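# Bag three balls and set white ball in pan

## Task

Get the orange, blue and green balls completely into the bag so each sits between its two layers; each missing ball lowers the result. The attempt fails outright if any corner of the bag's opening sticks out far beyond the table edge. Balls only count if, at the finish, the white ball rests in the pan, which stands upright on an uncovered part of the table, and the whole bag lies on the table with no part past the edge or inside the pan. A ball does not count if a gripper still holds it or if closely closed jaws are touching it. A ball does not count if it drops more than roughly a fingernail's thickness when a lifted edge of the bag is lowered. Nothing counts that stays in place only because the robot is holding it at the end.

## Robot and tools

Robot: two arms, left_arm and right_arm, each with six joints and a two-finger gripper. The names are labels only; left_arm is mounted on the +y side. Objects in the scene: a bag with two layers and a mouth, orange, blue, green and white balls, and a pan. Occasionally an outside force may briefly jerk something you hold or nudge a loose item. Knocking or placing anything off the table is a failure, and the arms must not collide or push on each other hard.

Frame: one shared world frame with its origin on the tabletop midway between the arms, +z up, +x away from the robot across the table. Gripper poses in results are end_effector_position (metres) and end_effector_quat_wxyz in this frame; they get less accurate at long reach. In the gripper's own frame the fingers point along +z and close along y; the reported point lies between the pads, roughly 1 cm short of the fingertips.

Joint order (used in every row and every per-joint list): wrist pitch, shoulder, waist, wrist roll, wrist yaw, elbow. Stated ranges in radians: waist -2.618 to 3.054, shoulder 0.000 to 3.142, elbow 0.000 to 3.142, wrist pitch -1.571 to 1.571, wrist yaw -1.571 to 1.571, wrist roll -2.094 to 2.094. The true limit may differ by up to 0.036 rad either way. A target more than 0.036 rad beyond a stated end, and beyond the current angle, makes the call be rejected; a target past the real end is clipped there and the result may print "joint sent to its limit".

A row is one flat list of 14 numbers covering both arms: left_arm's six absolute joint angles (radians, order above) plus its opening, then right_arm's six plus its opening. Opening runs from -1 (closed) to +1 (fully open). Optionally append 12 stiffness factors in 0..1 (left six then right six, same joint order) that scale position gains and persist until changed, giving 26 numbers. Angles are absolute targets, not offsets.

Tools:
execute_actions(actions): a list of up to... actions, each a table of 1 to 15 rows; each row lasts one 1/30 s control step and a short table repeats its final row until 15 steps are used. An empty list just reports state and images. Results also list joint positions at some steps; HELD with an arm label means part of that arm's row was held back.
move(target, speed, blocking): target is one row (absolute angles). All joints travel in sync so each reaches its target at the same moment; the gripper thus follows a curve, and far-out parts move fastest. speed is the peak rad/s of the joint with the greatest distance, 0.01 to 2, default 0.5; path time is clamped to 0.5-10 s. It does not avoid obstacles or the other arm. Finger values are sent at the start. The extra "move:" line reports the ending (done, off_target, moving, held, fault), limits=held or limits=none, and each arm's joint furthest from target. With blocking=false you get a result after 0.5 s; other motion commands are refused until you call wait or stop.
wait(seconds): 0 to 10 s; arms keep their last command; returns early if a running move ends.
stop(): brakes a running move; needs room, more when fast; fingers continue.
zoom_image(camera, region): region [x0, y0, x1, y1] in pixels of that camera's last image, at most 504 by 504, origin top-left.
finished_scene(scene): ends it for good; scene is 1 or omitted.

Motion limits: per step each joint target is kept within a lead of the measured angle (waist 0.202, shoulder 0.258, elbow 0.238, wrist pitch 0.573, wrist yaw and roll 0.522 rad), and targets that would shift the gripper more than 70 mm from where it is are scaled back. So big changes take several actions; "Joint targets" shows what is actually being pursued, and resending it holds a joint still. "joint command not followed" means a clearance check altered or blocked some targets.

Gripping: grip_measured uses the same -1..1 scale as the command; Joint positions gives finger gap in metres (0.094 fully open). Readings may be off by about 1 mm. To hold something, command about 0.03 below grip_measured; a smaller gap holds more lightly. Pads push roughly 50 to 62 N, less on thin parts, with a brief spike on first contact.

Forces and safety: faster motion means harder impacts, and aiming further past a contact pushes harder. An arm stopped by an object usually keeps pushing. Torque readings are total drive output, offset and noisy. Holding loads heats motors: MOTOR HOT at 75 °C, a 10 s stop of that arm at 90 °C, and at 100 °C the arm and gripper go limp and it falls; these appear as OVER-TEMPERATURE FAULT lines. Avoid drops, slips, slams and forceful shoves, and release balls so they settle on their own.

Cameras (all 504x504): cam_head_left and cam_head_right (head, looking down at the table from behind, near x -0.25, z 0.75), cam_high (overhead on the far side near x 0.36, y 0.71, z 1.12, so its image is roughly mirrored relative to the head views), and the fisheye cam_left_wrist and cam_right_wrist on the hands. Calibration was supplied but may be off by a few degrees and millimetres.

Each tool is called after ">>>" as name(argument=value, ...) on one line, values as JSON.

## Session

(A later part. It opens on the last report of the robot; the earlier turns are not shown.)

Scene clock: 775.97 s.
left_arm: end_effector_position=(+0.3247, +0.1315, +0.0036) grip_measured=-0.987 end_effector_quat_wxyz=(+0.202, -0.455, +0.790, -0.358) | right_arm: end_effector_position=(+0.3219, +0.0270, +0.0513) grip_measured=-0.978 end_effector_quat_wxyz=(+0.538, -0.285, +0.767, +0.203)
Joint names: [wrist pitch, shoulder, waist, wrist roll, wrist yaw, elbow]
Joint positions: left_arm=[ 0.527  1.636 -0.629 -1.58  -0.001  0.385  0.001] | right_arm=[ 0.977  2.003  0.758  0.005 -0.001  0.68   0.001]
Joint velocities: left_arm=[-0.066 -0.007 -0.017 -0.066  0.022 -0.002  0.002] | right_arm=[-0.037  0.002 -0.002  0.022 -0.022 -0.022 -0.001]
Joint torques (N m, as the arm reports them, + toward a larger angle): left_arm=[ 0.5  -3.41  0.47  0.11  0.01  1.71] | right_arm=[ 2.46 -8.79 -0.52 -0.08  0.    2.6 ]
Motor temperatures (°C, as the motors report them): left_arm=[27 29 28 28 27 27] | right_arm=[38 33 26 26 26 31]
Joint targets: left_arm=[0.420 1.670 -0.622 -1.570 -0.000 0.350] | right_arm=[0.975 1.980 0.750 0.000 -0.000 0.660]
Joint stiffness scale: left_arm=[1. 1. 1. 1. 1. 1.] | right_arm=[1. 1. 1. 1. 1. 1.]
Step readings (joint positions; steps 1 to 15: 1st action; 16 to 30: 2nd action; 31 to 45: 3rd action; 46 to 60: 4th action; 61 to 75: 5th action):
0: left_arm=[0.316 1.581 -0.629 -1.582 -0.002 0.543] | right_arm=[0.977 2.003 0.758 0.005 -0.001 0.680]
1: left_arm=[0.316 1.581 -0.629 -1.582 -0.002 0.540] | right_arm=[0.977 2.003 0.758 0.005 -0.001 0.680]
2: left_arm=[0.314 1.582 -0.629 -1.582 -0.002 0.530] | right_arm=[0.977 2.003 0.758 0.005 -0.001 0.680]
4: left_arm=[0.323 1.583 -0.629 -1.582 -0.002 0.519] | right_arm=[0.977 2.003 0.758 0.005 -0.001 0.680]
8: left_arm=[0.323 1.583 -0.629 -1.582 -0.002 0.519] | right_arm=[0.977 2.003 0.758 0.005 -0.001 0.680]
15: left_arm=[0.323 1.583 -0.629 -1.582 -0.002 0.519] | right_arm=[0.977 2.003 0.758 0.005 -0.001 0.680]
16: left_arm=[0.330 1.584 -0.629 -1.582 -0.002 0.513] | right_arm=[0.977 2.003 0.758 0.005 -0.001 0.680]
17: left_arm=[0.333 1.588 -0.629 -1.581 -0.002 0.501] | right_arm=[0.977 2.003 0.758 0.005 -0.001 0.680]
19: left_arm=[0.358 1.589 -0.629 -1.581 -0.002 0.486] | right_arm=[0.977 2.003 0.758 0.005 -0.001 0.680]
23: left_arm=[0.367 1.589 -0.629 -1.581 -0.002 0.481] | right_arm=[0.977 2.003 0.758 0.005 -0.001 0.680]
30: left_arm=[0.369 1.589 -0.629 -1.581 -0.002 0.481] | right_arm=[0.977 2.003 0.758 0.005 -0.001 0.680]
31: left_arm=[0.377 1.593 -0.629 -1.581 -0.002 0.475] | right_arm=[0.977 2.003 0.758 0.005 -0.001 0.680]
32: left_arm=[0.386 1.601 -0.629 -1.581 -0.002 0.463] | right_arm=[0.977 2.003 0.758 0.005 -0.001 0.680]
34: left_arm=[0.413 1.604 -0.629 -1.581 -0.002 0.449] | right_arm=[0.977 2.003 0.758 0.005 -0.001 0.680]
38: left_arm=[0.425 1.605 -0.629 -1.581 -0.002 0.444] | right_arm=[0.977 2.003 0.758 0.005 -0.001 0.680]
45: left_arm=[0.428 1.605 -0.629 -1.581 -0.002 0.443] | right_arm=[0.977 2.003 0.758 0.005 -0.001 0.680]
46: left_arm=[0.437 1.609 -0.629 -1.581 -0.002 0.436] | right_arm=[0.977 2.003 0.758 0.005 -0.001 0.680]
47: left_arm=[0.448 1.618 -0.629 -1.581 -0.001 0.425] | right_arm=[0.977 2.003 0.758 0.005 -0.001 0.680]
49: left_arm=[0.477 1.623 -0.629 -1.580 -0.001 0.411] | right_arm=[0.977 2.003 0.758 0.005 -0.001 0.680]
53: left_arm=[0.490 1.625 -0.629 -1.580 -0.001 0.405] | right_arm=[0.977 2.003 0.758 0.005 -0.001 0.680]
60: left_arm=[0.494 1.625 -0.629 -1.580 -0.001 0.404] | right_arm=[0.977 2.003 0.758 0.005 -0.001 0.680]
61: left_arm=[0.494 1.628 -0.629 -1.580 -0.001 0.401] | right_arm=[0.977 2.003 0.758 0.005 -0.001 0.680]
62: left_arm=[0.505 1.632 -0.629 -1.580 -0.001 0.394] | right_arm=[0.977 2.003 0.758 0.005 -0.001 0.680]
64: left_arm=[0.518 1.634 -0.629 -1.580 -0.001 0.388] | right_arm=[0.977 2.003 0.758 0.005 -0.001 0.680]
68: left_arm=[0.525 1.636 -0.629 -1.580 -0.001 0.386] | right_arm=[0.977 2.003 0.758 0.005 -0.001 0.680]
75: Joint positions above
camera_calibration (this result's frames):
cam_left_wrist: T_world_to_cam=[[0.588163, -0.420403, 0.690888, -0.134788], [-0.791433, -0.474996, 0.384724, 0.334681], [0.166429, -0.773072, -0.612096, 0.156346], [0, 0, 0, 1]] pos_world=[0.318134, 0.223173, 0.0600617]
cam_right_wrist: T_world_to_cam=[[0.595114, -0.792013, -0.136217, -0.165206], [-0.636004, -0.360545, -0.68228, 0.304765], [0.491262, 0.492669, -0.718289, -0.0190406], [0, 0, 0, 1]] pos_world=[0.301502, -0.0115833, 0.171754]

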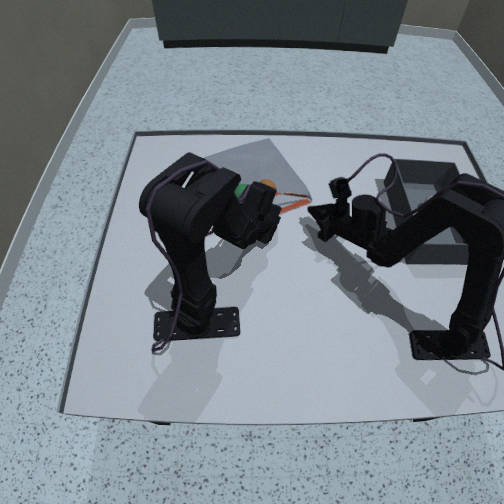

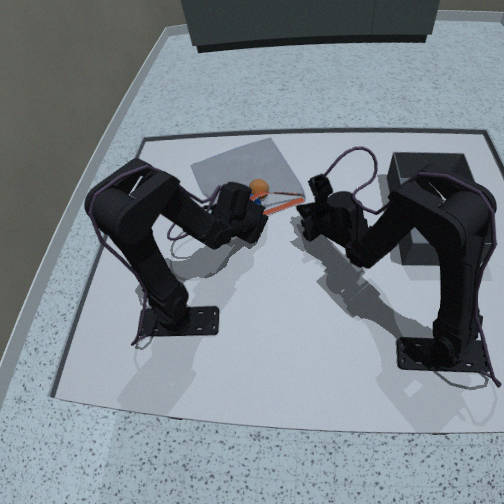

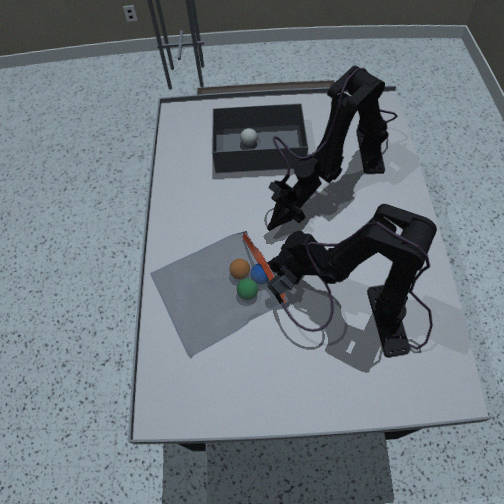

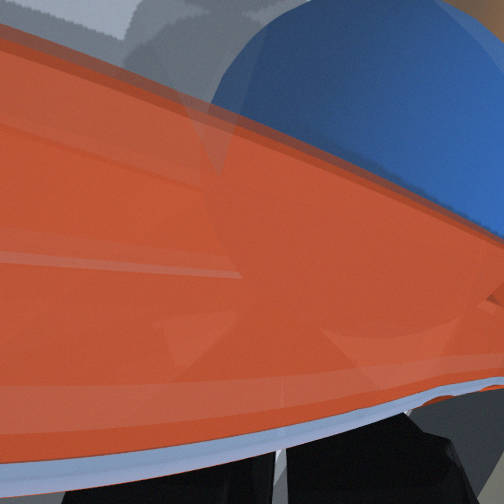

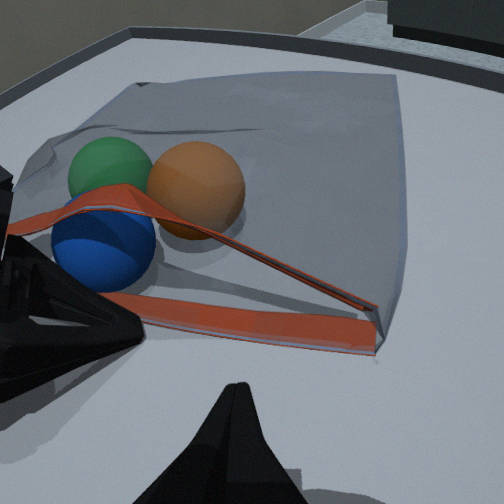

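>>> move(target=[0.42,1.67,-0.622,-1.57,0,0.35,-1,0.975,2.10,0.88,0,0,0.86,-1], speed=0.25)

>>> move(target=[0.42,1.67,-0.622,-1.57,0,0.35,-1,0.86,2.245,0.88,0,0,1.12,-1], speed=0.12)

Scene clock: 788.50 s.
left_arm: end_effector_position=(+0.3251, +0.1313, +0.0040) grip_measured=-0.987 end_effector_quat_wxyz=(+0.202, -0.454, +0.790, -0.359) | right_arm: end_effector_position=(+0.3077, +0.0933, +0.0557) grip_measured=-0.978 end_effector_quat_wxyz=(+0.541, -0.324, +0.738, +0.241)
Joint names: [wrist pitch, shoulder, waist, wrist roll, wrist yaw, elbow]
Joint positions: left_arm=[ 0.531  1.637 -0.629 -1.58  -0.001  0.385  0.001] | right_arm=[ 0.972  2.099  0.872  0.005 -0.001  0.824  0.001]
Joint velocities: left_arm=[ 0.007  0.012  0.002 -0.051 -0.007  0.012  0.001] | right_arm=[-0.051 -0.032  0.002 -0.007 -0.051 -0.012 -0.001]
Joint torques (N m, as the arm reports them, + toward a larger angle): left_arm=[ 0.45 -3.46  0.46  0.1   0.02  1.7 ] | right_arm=[ 2.5  -7.88  0.61 -0.08  0.    6.38]
Motor temperatures (°C, as the motors report them): left_arm=[27 29 28 28 27 26] | right_arm=[38 33 26 26 26 31]
Joint targets: left_arm=[0.420 1.670 -0.622 -1.570 -0.000 0.350] | right_arm=[0.975 2.100 0.880 0.000 -0.000 0.860]
Joint stiffness scale: left_arm=[1. 1. 1. 1. 1. 1.] | right_arm=[1. 1. 1. 1. 1. 1.]
move: off_target (left_arm, right_arm); limits=none; left_arm: farthest joint: the wrist pitch, 0.111 radians from its target (0.107 radians at the start); right_arm: farthest joint: the elbow, 0.036 radians from its target (0.180 radians at the start)
camera_calibration (this result's frames):
cam_left_wrist: T_world_to_cam=[[0.586575, -0.419459, 0.692809, -0.134985], [-0.792314, -0.474472, 0.383555, 0.334995], [0.167833, -0.773906, -0.610656, 0.155925], [0, 0, 0, 1]] pos_world=[0.318431, 0.222996, 0.0602458]
cam_right_wrist: T_world_to_cam=[[0.685665, -0.714489, -0.139172, -0.138624], [-0.570404, -0.408605, -0.712518, 0.308639], [0.45222, 0.567933, -0.687713, -0.0381857], [0, 0, 0, 1]] pos_world=[0.288367, 0.0487529, 0.174357]

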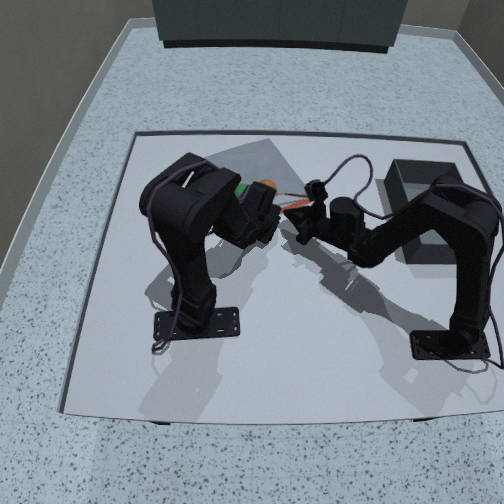

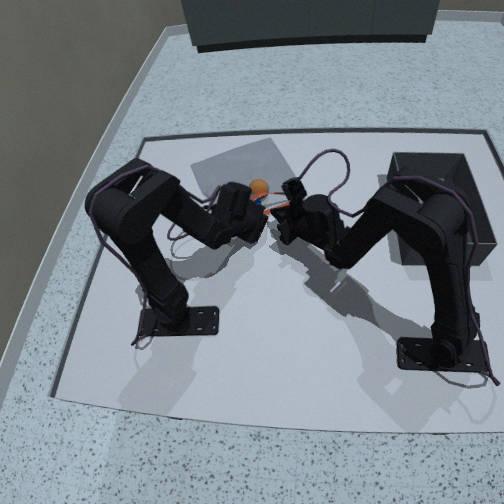

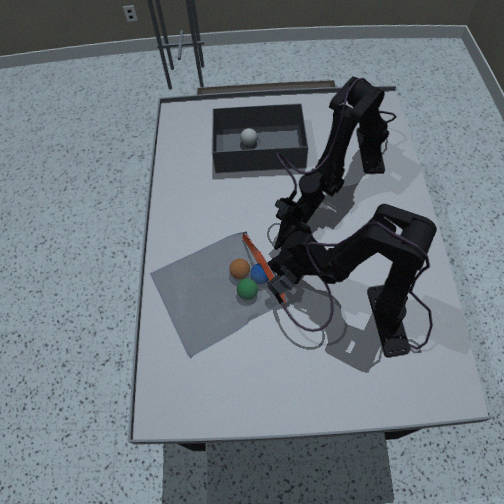

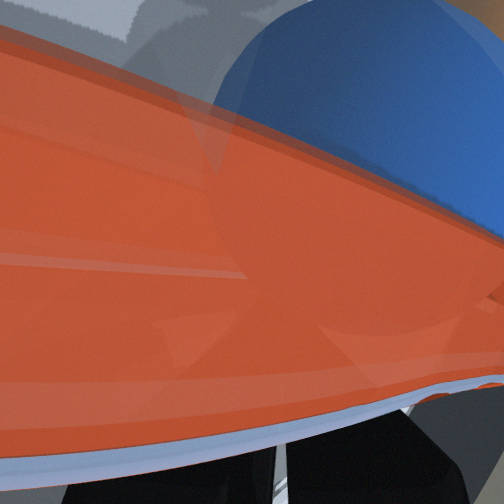

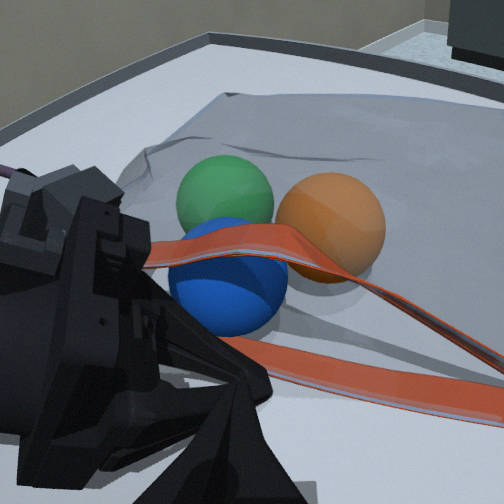

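Scene clock: 791.30 s.
left_arm: end_effector_position=(+0.3253, +0.1312, +0.0040) grip_measured=-0.987 end_effector_quat_wxyz=(+0.202, -0.454, +0.790, -0.359) | right_arm: end_effector_position=(+0.3456, +0.1325, +0.0484) grip_measured=-0.979 end_effector_quat_wxyz=(+0.542, -0.322, +0.739, +0.237)
Joint names: [wrist pitch, shoulder, waist, wrist roll, wrist yaw, elbow]
Joint positions: left_arm=[ 0.532  1.638 -0.629 -1.58  -0.001  0.385  0.001] | right_arm=[0.862 2.246 0.872 0.004 0.008 1.079 0.001]
Joint velocities: left_arm=[ 0.051  0.012 -0.012  0.066 -0.007 -0.007 -0.   ] | right_arm=[ 0.007  0.007 -0.022 -0.007 -0.022  0.007  0.001]
Joint torques (N m, as the arm reports them, + toward a larger angle): left_arm=[ 0.42 -3.56  0.47  0.11  0.03  1.69] | right_arm=[ 2.46 -9.39  0.56 -0.07 -0.08  7.1 ]
Motor temperatures (°C, as the motors report them): left_arm=[27 29 28 28 27 26] | right_arm=[38 33 26 26 26 31]
Joint targets: left_arm=[0.420 1.670 -0.622 -1.570 -0.000 0.350] | right_arm=[0.860 2.245 0.880 -0.000 -0.000 1.120]
Joint stiffness scale: left_arm=[1. 1. 1. 1. 1. 1.] | right_arm=[1. 1. 1. 1. 1. 1.]
move: off_target (left_arm, right_arm); limits=none; left_arm: farthest joint: the wrist pitch, 0.112 radians from its target (0.111 radians at the start); right_arm: farthest joint: the elbow, 0.041 radians from its target (0.296 radians at the start)
camera_calibration (this result's frames):
cam_left_wrist: T_world_to_cam=[[0.58612, -0.419188, 0.693357, -0.135011], [-0.792566, -0.474322, 0.383221, 0.33512], [0.168233, -0.774145, -0.610244, 0.155753], [0, 0, 0, 1]] pos_world=[0.318534, 0.222935, 0.0602326]
cam_right_wrist: T_world_to_cam=[[0.680354, -0.720253, -0.13548, -0.135122], [-0.572553, -0.406958, -0.711736, 0.341556], [0.457495, 0.561802, -0.689258, -0.083526], [0, 0, 0, 1]] pos_world=[0.325702, 0.0886018, 0.16722]

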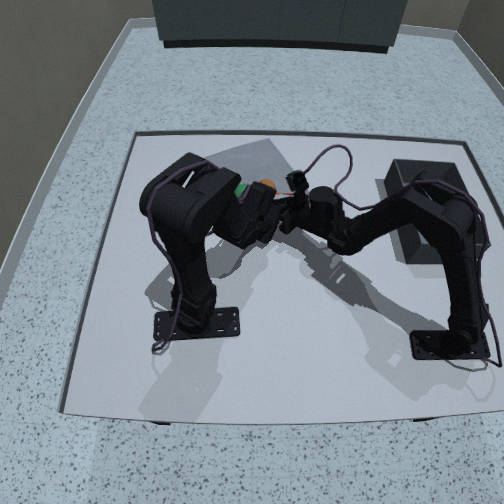

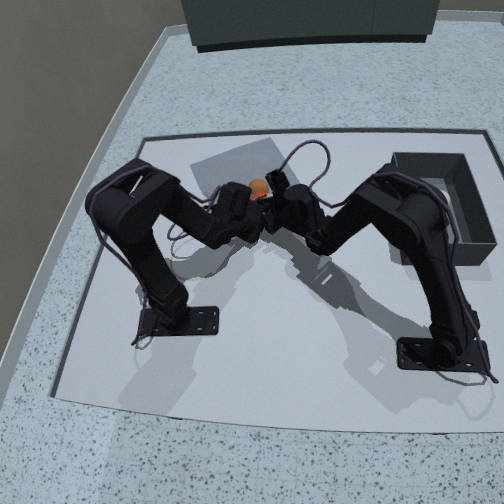

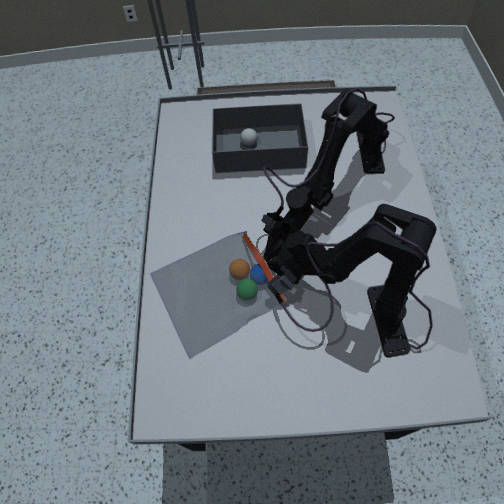

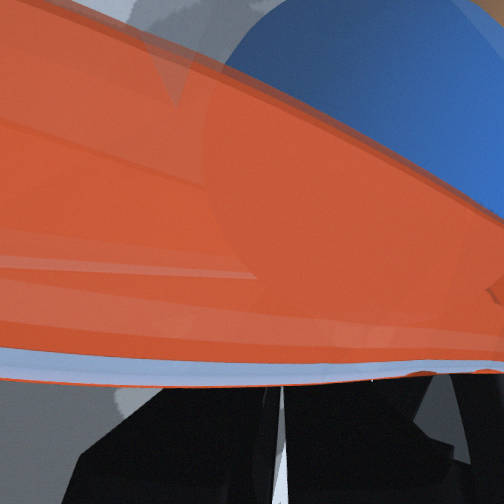

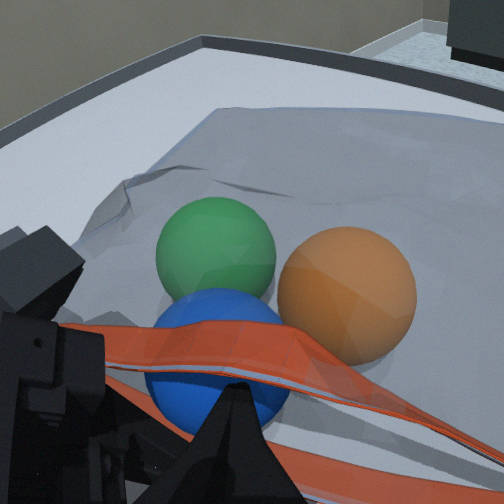

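>>> move(target=[0.42,1.67,-0.622,-1.57,0,0.35,-1,0.975,1.98,0.80,0,0,0.66,-1], speed=0.3)

>>> move(target=[0.56,1.19,-0.69,-1.57,0,0.035,-1,0.975,1.98,0.80,0,0,0.66,-1], speed=0.25)

Scene clock: 798.27 s.
left_arm: end_effector_position=(+0.3254, +0.1311, +0.0040) grip_measured=-0.987 end_effector_quat_wxyz=(+0.203, -0.454, +0.790, -0.360) | right_arm: end_effector_position=(+0.3039, +0.0436, +0.0461) grip_measured=-0.979 end_effector_quat_wxyz=(+0.525, -0.306, +0.765, +0.211)
Joint names: [wrist pitch, shoulder, waist, wrist roll, wrist yaw, elbow]
Joint positions: left_arm=[ 0.534  1.639 -0.629 -1.58  -0.001  0.385  0.001] | right_arm=[0.957 2.004 0.811 0.004 0.008 0.68  0.001]
Joint velocities: left_arm=[-0.051 -0.012 -0.007  0.007 -0.066 -0.022 -0.   ] | right_arm=[ 0.037  0.002 -0.002  0.037  0.007 -0.022 -0.   ]
Joint torques (N m, as the arm reports them, + toward a larger angle): left_arm=[ 0.41 -3.59  0.47  0.11  0.01  1.67] | right_arm=[ 2.66 -8.81 -0.76 -0.07 -0.09  2.64]
Motor temperatures (°C, as the motors report them): left_arm=[27 29 28 28 27 26] | right_arm=[38 34 26 26 26 31]
Joint targets: left_arm=[0.420 1.670 -0.622 -1.570 0.000 0.350] | right_arm=[0.975 1.980 0.800 0.000 -0.000 0.660]
Joint stiffness scale: left_arm=[1. 1. 1. 1. 1. 1.] | right_arm=[1. 1. 1. 1. 1. 1.]
move: off_target (left_arm, right_arm); limits=none; left_arm: farthest joint: the wrist pitch, 0.114 radians from its target (0.112 radians at the start); right_arm: farthest joint: the shoulder, 0.024 radians from its target (0.266 radians at the start)
camera_calibration (this result's frames):
cam_left_wrist: T_world_to_cam=[[0.585666, -0.418918, 0.693905, -0.135036], [-0.792817, -0.474173, 0.382886, 0.335245], [0.168633, -0.774383, -0.609832, 0.15558], [0, 0, 0, 1]] pos_world=[0.318638, 0.222874, 0.0602195]
cam_right_wrist: T_world_to_cam=[[0.629467, -0.765968, -0.130626, -0.153876], [-0.627138, -0.401558, -0.66742, 0.294172], [0.458769, 0.50204, -0.733135, -0.0119034], [0, 0, 0, 1]] pos_world=[0.286807, 0.00623877, 0.167509]

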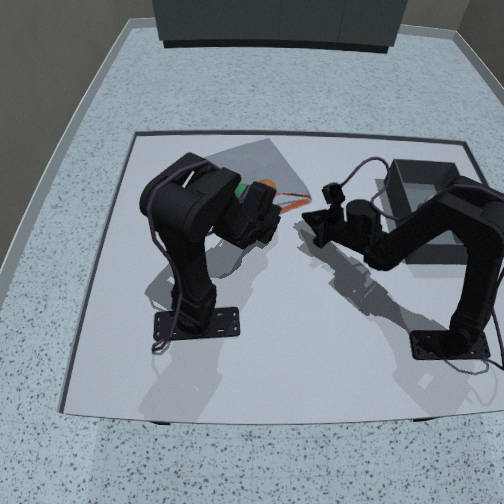

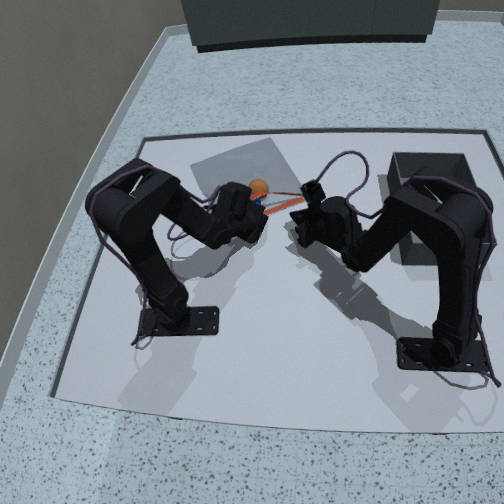

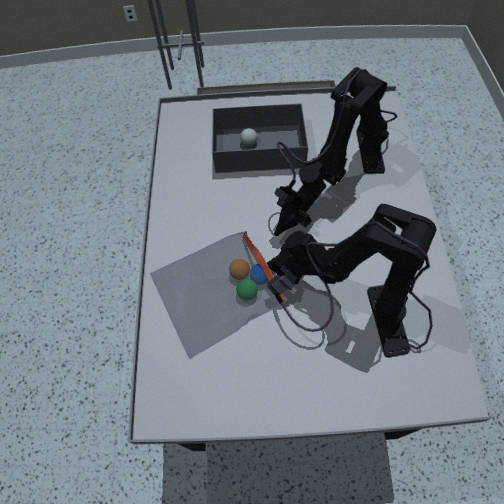

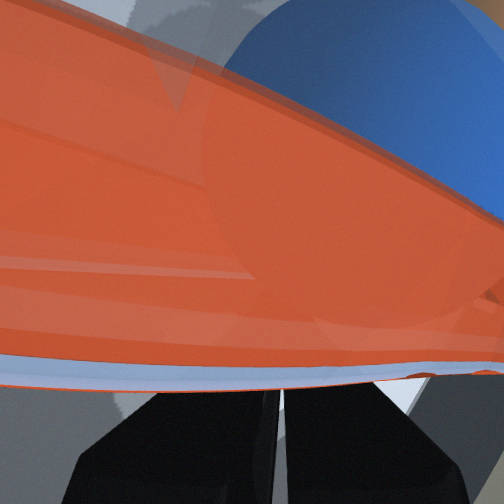

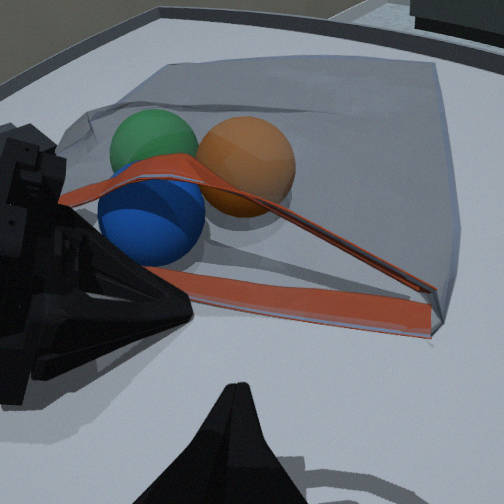

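Scene clock: 800.40 s.
left_arm: end_effector_position=(+0.2528, +0.1584, +0.0215) grip_measured=-0.987 end_effector_quat_wxyz=(+0.216, -0.424, +0.780, -0.407) | right_arm: end_effector_position=(+0.3039, +0.0436, +0.0461) grip_measured=-0.979 end_effector_quat_wxyz=(+0.525, -0.306, +0.765, +0.211)
Joint names: [wrist pitch, shoulder, waist, wrist roll, wrist yaw, elbow]
Joint positions: left_arm=[ 0.547  1.208 -0.678 -1.58  -0.001  0.047  0.001] | right_arm=[0.957 2.004 0.811 0.004 0.008 0.68  0.001]
Joint velocities: left_arm=[ 0.037  0.007 -0.002  0.037 -0.022  0.012 -0.001] | right_arm=[ 0.022  0.002 -0.012 -0.066  0.007 -0.002 -0.   ]
Joint torques (N m, as the arm reports them, + toward a larger angle): left_arm=[ 1.68 -4.41 -0.82  0.11  0.02  3.93] | right_arm=[ 2.68 -8.81 -0.77 -0.06 -0.08  2.63]
Motor temperatures (°C, as the motors report them): left_arm=[28 29 28 28 27 26] | right_arm=[38 34 26 26 26 31]
Joint targets: left_arm=[0.560 1.190 -0.690 -1.570 -0.000 0.035] | right_arm=[0.975 1.980 0.800 -0.000 0.000 0.660]
Joint stiffness scale: left_arm=[1. 1. 1. 1. 1. 1.] | right_arm=[1. 1. 1. 1. 1. 1.]
move: off_target (right_arm); limits=none; left_arm: farthest joint: the shoulder, 0.018 radians from its target (0.449 radians at the start); right_arm: farthest joint: the shoulder, 0.024 radians from its target (0.024 radians at the start)
camera_calibration (this result's frames):
cam_left_wrist: T_world_to_cam=[[0.499855, -0.403834, 0.7662, -0.0754192], [-0.846688, -0.414128, 0.334093, 0.289111], [0.182387, -0.81573, -0.548926, 0.201356], [0, 0, 0, 1]] pos_world=[0.245761, 0.253524, 0.0717258]
cam_right_wrist: T_world_to_cam=[[0.629467, -0.765968, -0.130626, -0.153876], [-0.627138, -0.401558, -0.66742, 0.294172], [0.458769, 0.50204, -0.733135, -0.0119034], [0, 0, 0, 1]] pos_world=[0.286807, 0.00623877, 0.167509]

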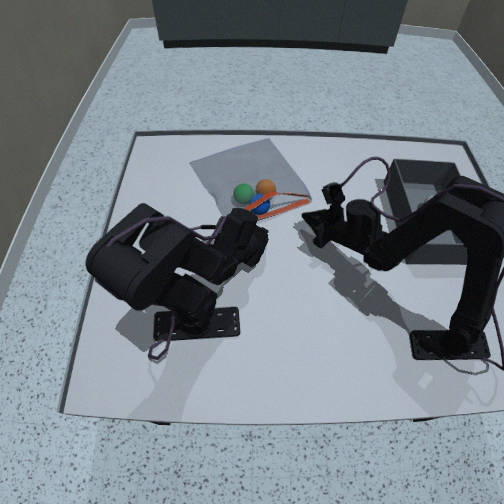

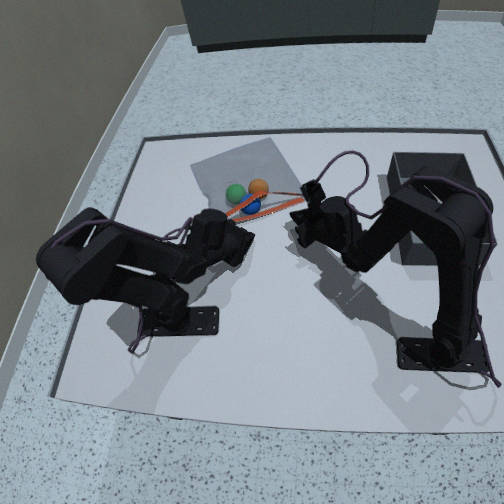

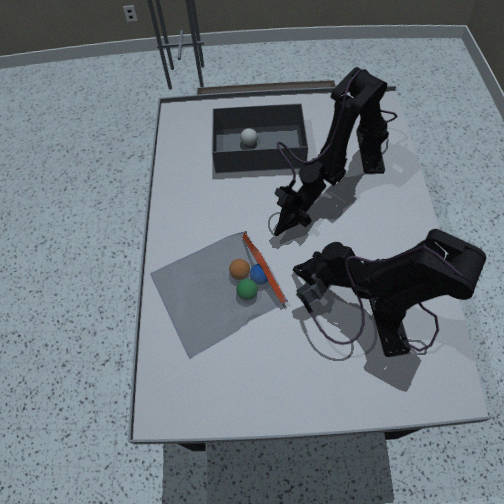

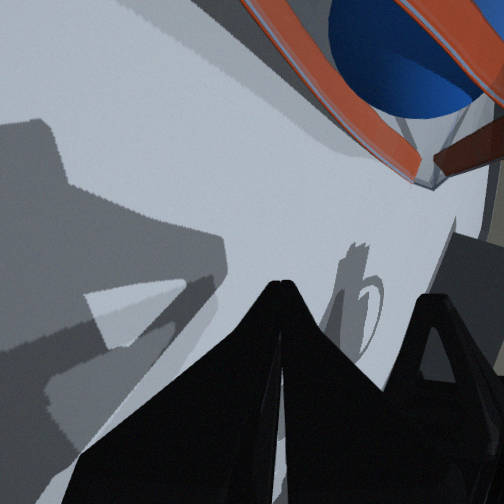

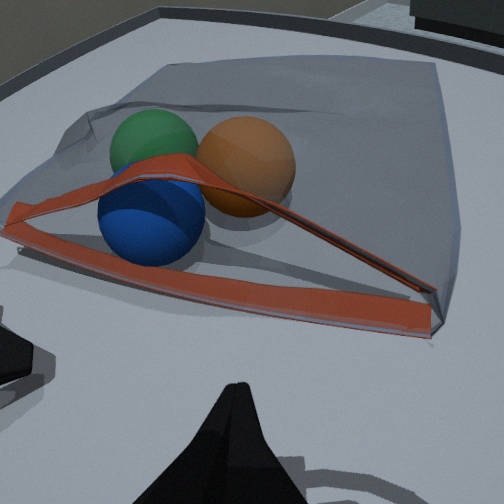

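>>> move(target=[-0.48,1.08,-0.69,-1.57,0,0.63,-1,0.975,1.98,0.80,0,0,0.66,-0.45], speed=0.7)

>>> move(target=[-0.70,1.40,-0.36,-1.57,0,0.93,-1,1.18,2.245,0.897,0,0,0.902,-0.45], speed=0.4)

Scene clock: 818.17 s.
left_arm: end_effector_position=(+0.2585, +0.1546, +0.0897) grip_measured=-0.987 end_effector_quat_wxyz=(+0.144, -0.454, +0.836, -0.271) | right_arm: end_effector_position=(+0.3039, +0.0436, +0.0461) grip_measured=-0.453 end_effector_quat_wxyz=(+0.525, -0.306, +0.765, +0.211)
Joint names: [wrist pitch, shoulder, waist, wrist roll, wrist yaw, elbow]
Joint positions: left_arm=[-0.459  1.096 -0.678 -1.58  -0.001  0.608  0.001] | right_arm=[0.957 2.004 0.811 0.004 0.008 0.68  0.026]
Joint velocities: left_arm=[-0.037  0.002  0.007  0.037 -0.022  0.017 -0.   ] | right_arm=[ 0.007  0.002  0.017 -0.007 -0.037  0.002  0.002]
Joint torques (N m, as the arm reports them, + toward a larger angle): left_arm=[ 1.02 -4.95 -0.79  0.1   0.01  7.89] | right_arm=[ 2.68 -8.81 -0.76 -0.07 -0.08  2.64]
Motor temperatures (°C, as the motors report them): left_arm=[30 29 28 28 27 27] | right_arm=[39 34 26 26 26 30]
Joint targets: left_arm=[-0.480 1.080 -0.690 -1.570 0.000 0.630] | right_arm=[0.975 1.980 0.800 -0.000 0.000 0.660]
Joint stiffness scale: left_arm=[1. 1. 1. 1. 1. 1.] | right_arm=[1. 1. 1. 1. 1. 1.]
move: off_target (left_arm, right_arm); limits=none; left_arm: farthest joint: the elbow, 0.022 radians from its target (0.583 radians at the start); right_arm: farthest joint: the shoulder, 0.024 radians from its target (0.024 radians at the start)
camera_calibration (this result's frames):
cam_left_wrist: T_world_to_cam=[[0.679688, -0.522976, 0.514315, -0.137542], [-0.733486, -0.489126, 0.471967, 0.239559], [0.00473723, -0.698034, -0.716049, 0.277383], [0, 0, 0, 1]] pos_world=[0.267885, 0.238866, 0.156296]
cam_right_wrist: T_world_to_cam=[[0.629467, -0.765968, -0.130626, -0.153876], [-0.627138, -0.401558, -0.66742, 0.294172], [0.458769, 0.50204, -0.733135, -0.0119034], [0, 0, 0, 1]] pos_world=[0.286807, 0.00623877, 0.167509]

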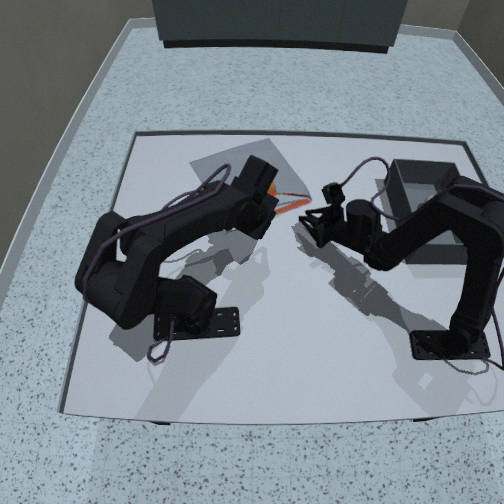

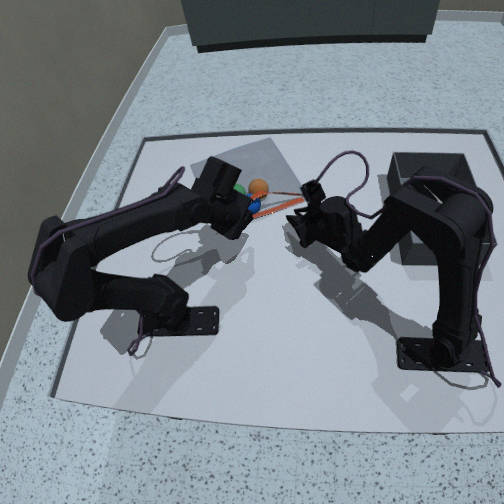

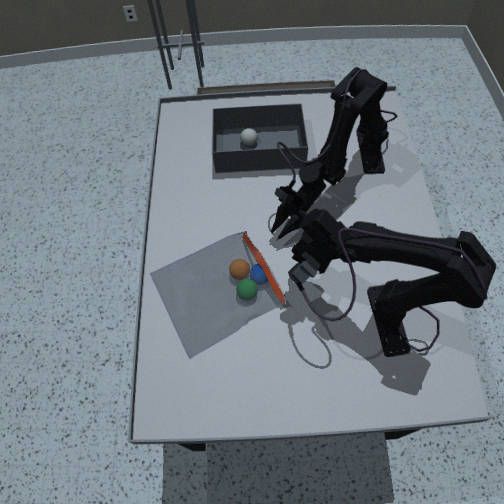

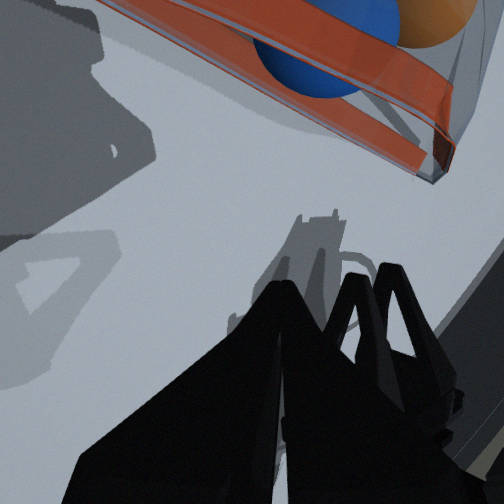

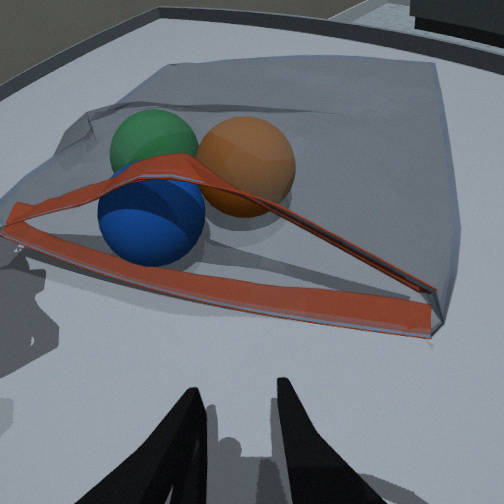

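Scene clock: 819.70 s.
left_arm: end_effector_position=(+0.3205, +0.2280, +0.0873) grip_measured=-0.987 end_effector_quat_wxyz=(+0.118, -0.595, +0.779, -0.160) | right_arm: end_effector_position=(+0.3117, +0.1081, +0.0413) grip_measured=-0.453 end_effector_quat_wxyz=(+0.571, -0.318, +0.713, +0.256)
Joint names: [wrist pitch, shoulder, waist, wrist roll, wrist yaw, elbow]
Joint positions: left_arm=[-0.679  1.395 -0.368 -1.58   0.003  0.905  0.001] | right_arm=[1.162 2.246 0.888 0.004 0.006 0.865 0.026]
Joint velocities: left_arm=[ 0.037 -0.007 -0.017 -0.095 -0.081 -0.027 -0.   ] | right_arm=[-0.066 -0.007  0.012 -0.022  0.022 -0.002  0.   ]
Joint torques (N m, as the arm reports them, + toward a larger angle): left_arm=[ 0.7  -5.56  0.54  0.11 -0.01  7.86] | right_arm=[ 2.71 -8.57  0.7  -0.07 -0.07  6.01]
Motor temperatures (°C, as the motors report them): left_arm=[30 29 28 28 27 27] | right_arm=[39 33 26 26 26 30]
Joint targets: left_arm=[-0.700 1.400 -0.360 -1.570 -0.000 0.930] | right_arm=[1.180 2.245 0.897 -0.000 -0.000 0.902]
Joint stiffness scale: left_arm=[1. 1. 1. 1. 1. 1.] | right_arm=[1. 1. 1. 1. 1. 1.]
move: off_target (left_arm, right_arm); limits=none; left_arm: farthest joint: the elbow, 0.025 radians from its target (0.322 radians at the start); right_arm: farthest joint: the elbow, 0.037 radians from its target (0.222 radians at the start)
camera_calibration (this result's frames):
cam_left_wrist: T_world_to_cam=[[0.895365, -0.316258, 0.313533, -0.238863], [-0.441963, -0.717498, 0.538392, 0.274881], [0.0546886, -0.620627, -0.782196, 0.29866], [0, 0, 0, 1]] pos_world=[0.319023, 0.307041, 0.160508]
cam_right_wrist: T_world_to_cam=[[0.70038, -0.699588, -0.141578, -0.138813], [-0.52386, -0.369094, -0.767685, 0.290177], [0.484807, 0.611838, -0.624992, -0.0758396], [0, 0, 0, 1]] pos_world=[0.286002, 0.0563919, 0.155712]

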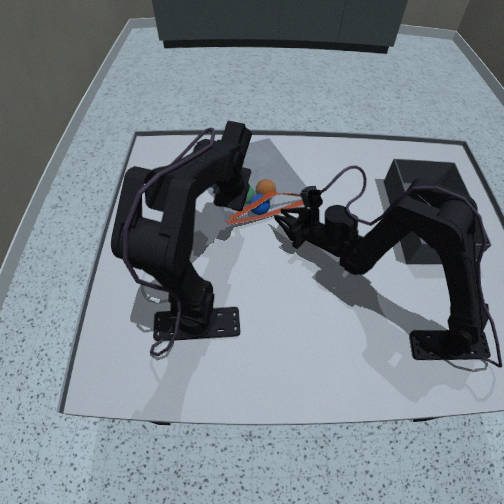

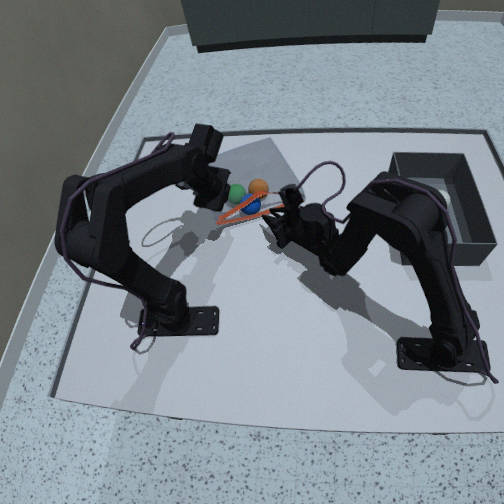

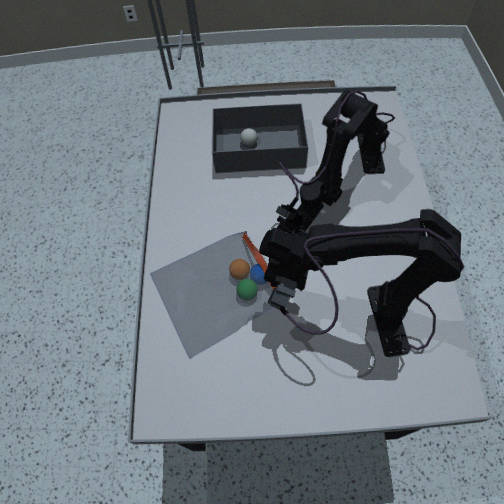

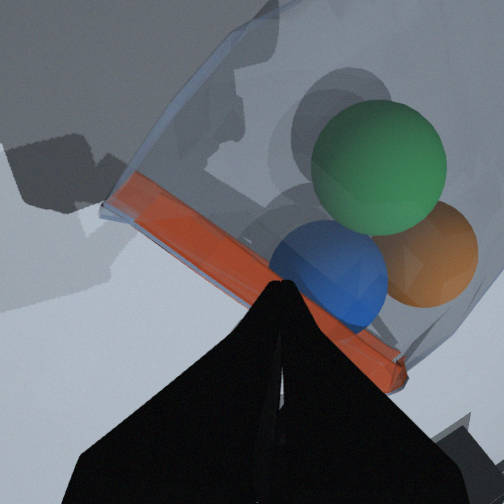

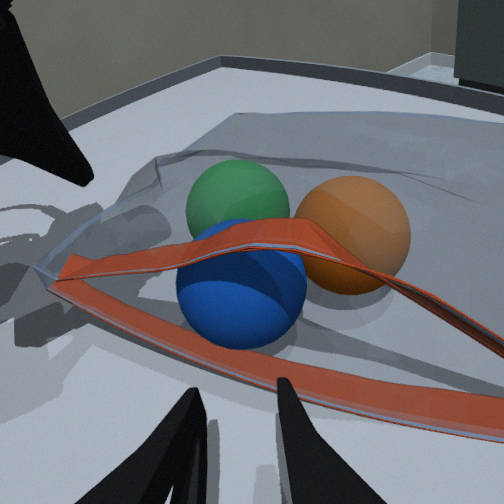

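>>> move(target=[-0.36,1.60,-0.36,-1.57,0,0.685,-1,1.085,2.322,0.897,0,0,1.07,-0.45], speed=0.2)

Scene clock: 830.23 s.
left_arm: end_effector_position=(+0.3202, +0.2273, +0.0059) grip_measured=-0.987 end_effector_quat_wxyz=(+0.107, -0.596, +0.781, -0.149) | right_arm: end_effector_position=(+0.3361, +0.1358, +0.0439) grip_measured=-0.453 end_effector_quat_wxyz=(+0.578, -0.315, +0.707, +0.259)
Joint names: [wrist pitch, shoulder, waist, wrist roll, wrist yaw, elbow]
Joint positions: left_arm=[-0.348  1.567 -0.368 -1.58   0.007  0.715  0.001] | right_arm=[1.089 2.321 0.888 0.004 0.006 1.033 0.026]
Joint velocities: left_arm=[-0.022 -0.012  0.002 -0.022 -0.051 -0.022 -0.   ] | right_arm=[ 0.037  0.022 -0.017 -0.007  0.037 -0.007 -0.   ]
Joint torques (N m, as the arm reports them, + toward a larger angle): left_arm=[ 0.74 -3.86  0.52  0.12 -0.04  2.96] | right_arm=[ 2.47 -9.28  0.67 -0.07 -0.07  6.37]
Motor temperatures (°C, as the motors report them): left_arm=[29 29 28 28 27 27] | right_arm=[39 34 26 26 26 31]
Joint targets: left_arm=[-0.360 1.600 -0.360 -1.570 0.000 0.685] | right_arm=[1.085 2.322 0.897 0.000 0.000 1.070]
Joint stiffness scale: left_arm=[1. 1. 1. 1. 1. 1.] | right_arm=[1. 1. 1. 1. 1. 1.]
move: off_target (left_arm, right_arm); limits=none; left_arm: farthest joint: the shoulder, 0.033 radians from its target (0.205 radians at the start); right_arm: farthest joint: the elbow, 0.037 radians from its target (0.205 radians at the start)
camera_calibration (this result's frames):
cam_left_wrist: T_world_to_cam=[[0.904277, -0.319132, 0.283616, -0.215314], [-0.425962, -0.719458, 0.548577, 0.31333], [0.0289814, -0.616875, -0.786527, 0.241993], [0, 0, 0, 1]] pos_world=[0.321157, 0.305993, 0.0795152]
cam_right_wrist: T_world_to_cam=[[0.702248, -0.697475, -0.142742, -0.13709], [-0.513692, -0.357595, -0.779902, 0.310739], [0.492918, 0.62101, -0.609408, -0.10762], [0, 0, 0, 1]] pos_world=[0.308943, 0.0823349, 0.157192]

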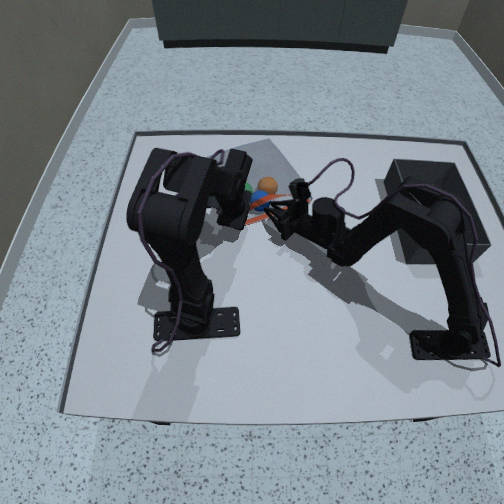

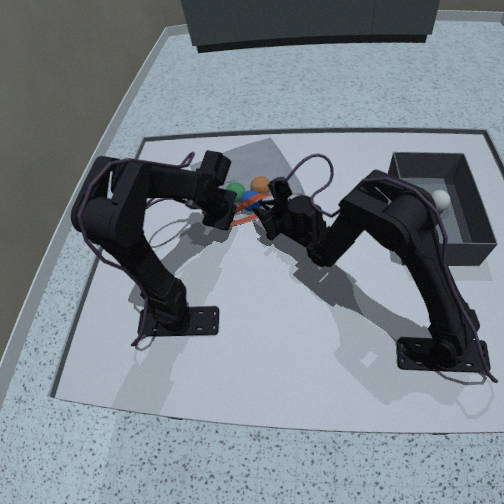

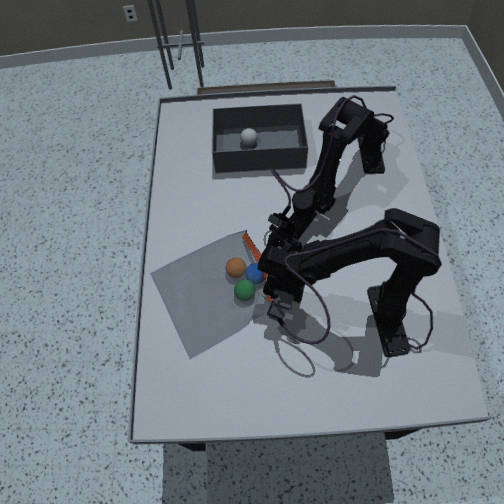

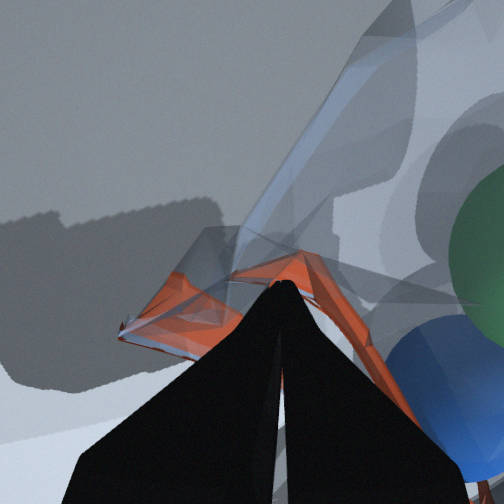

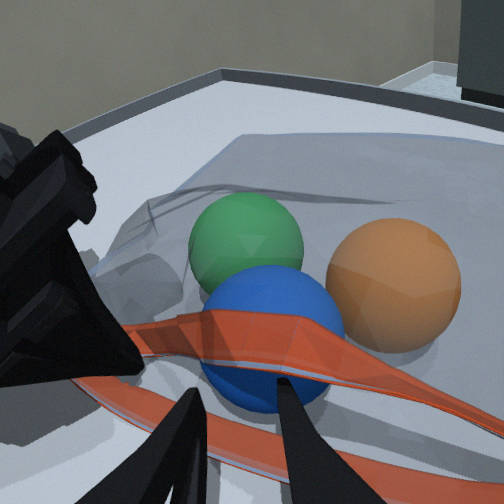

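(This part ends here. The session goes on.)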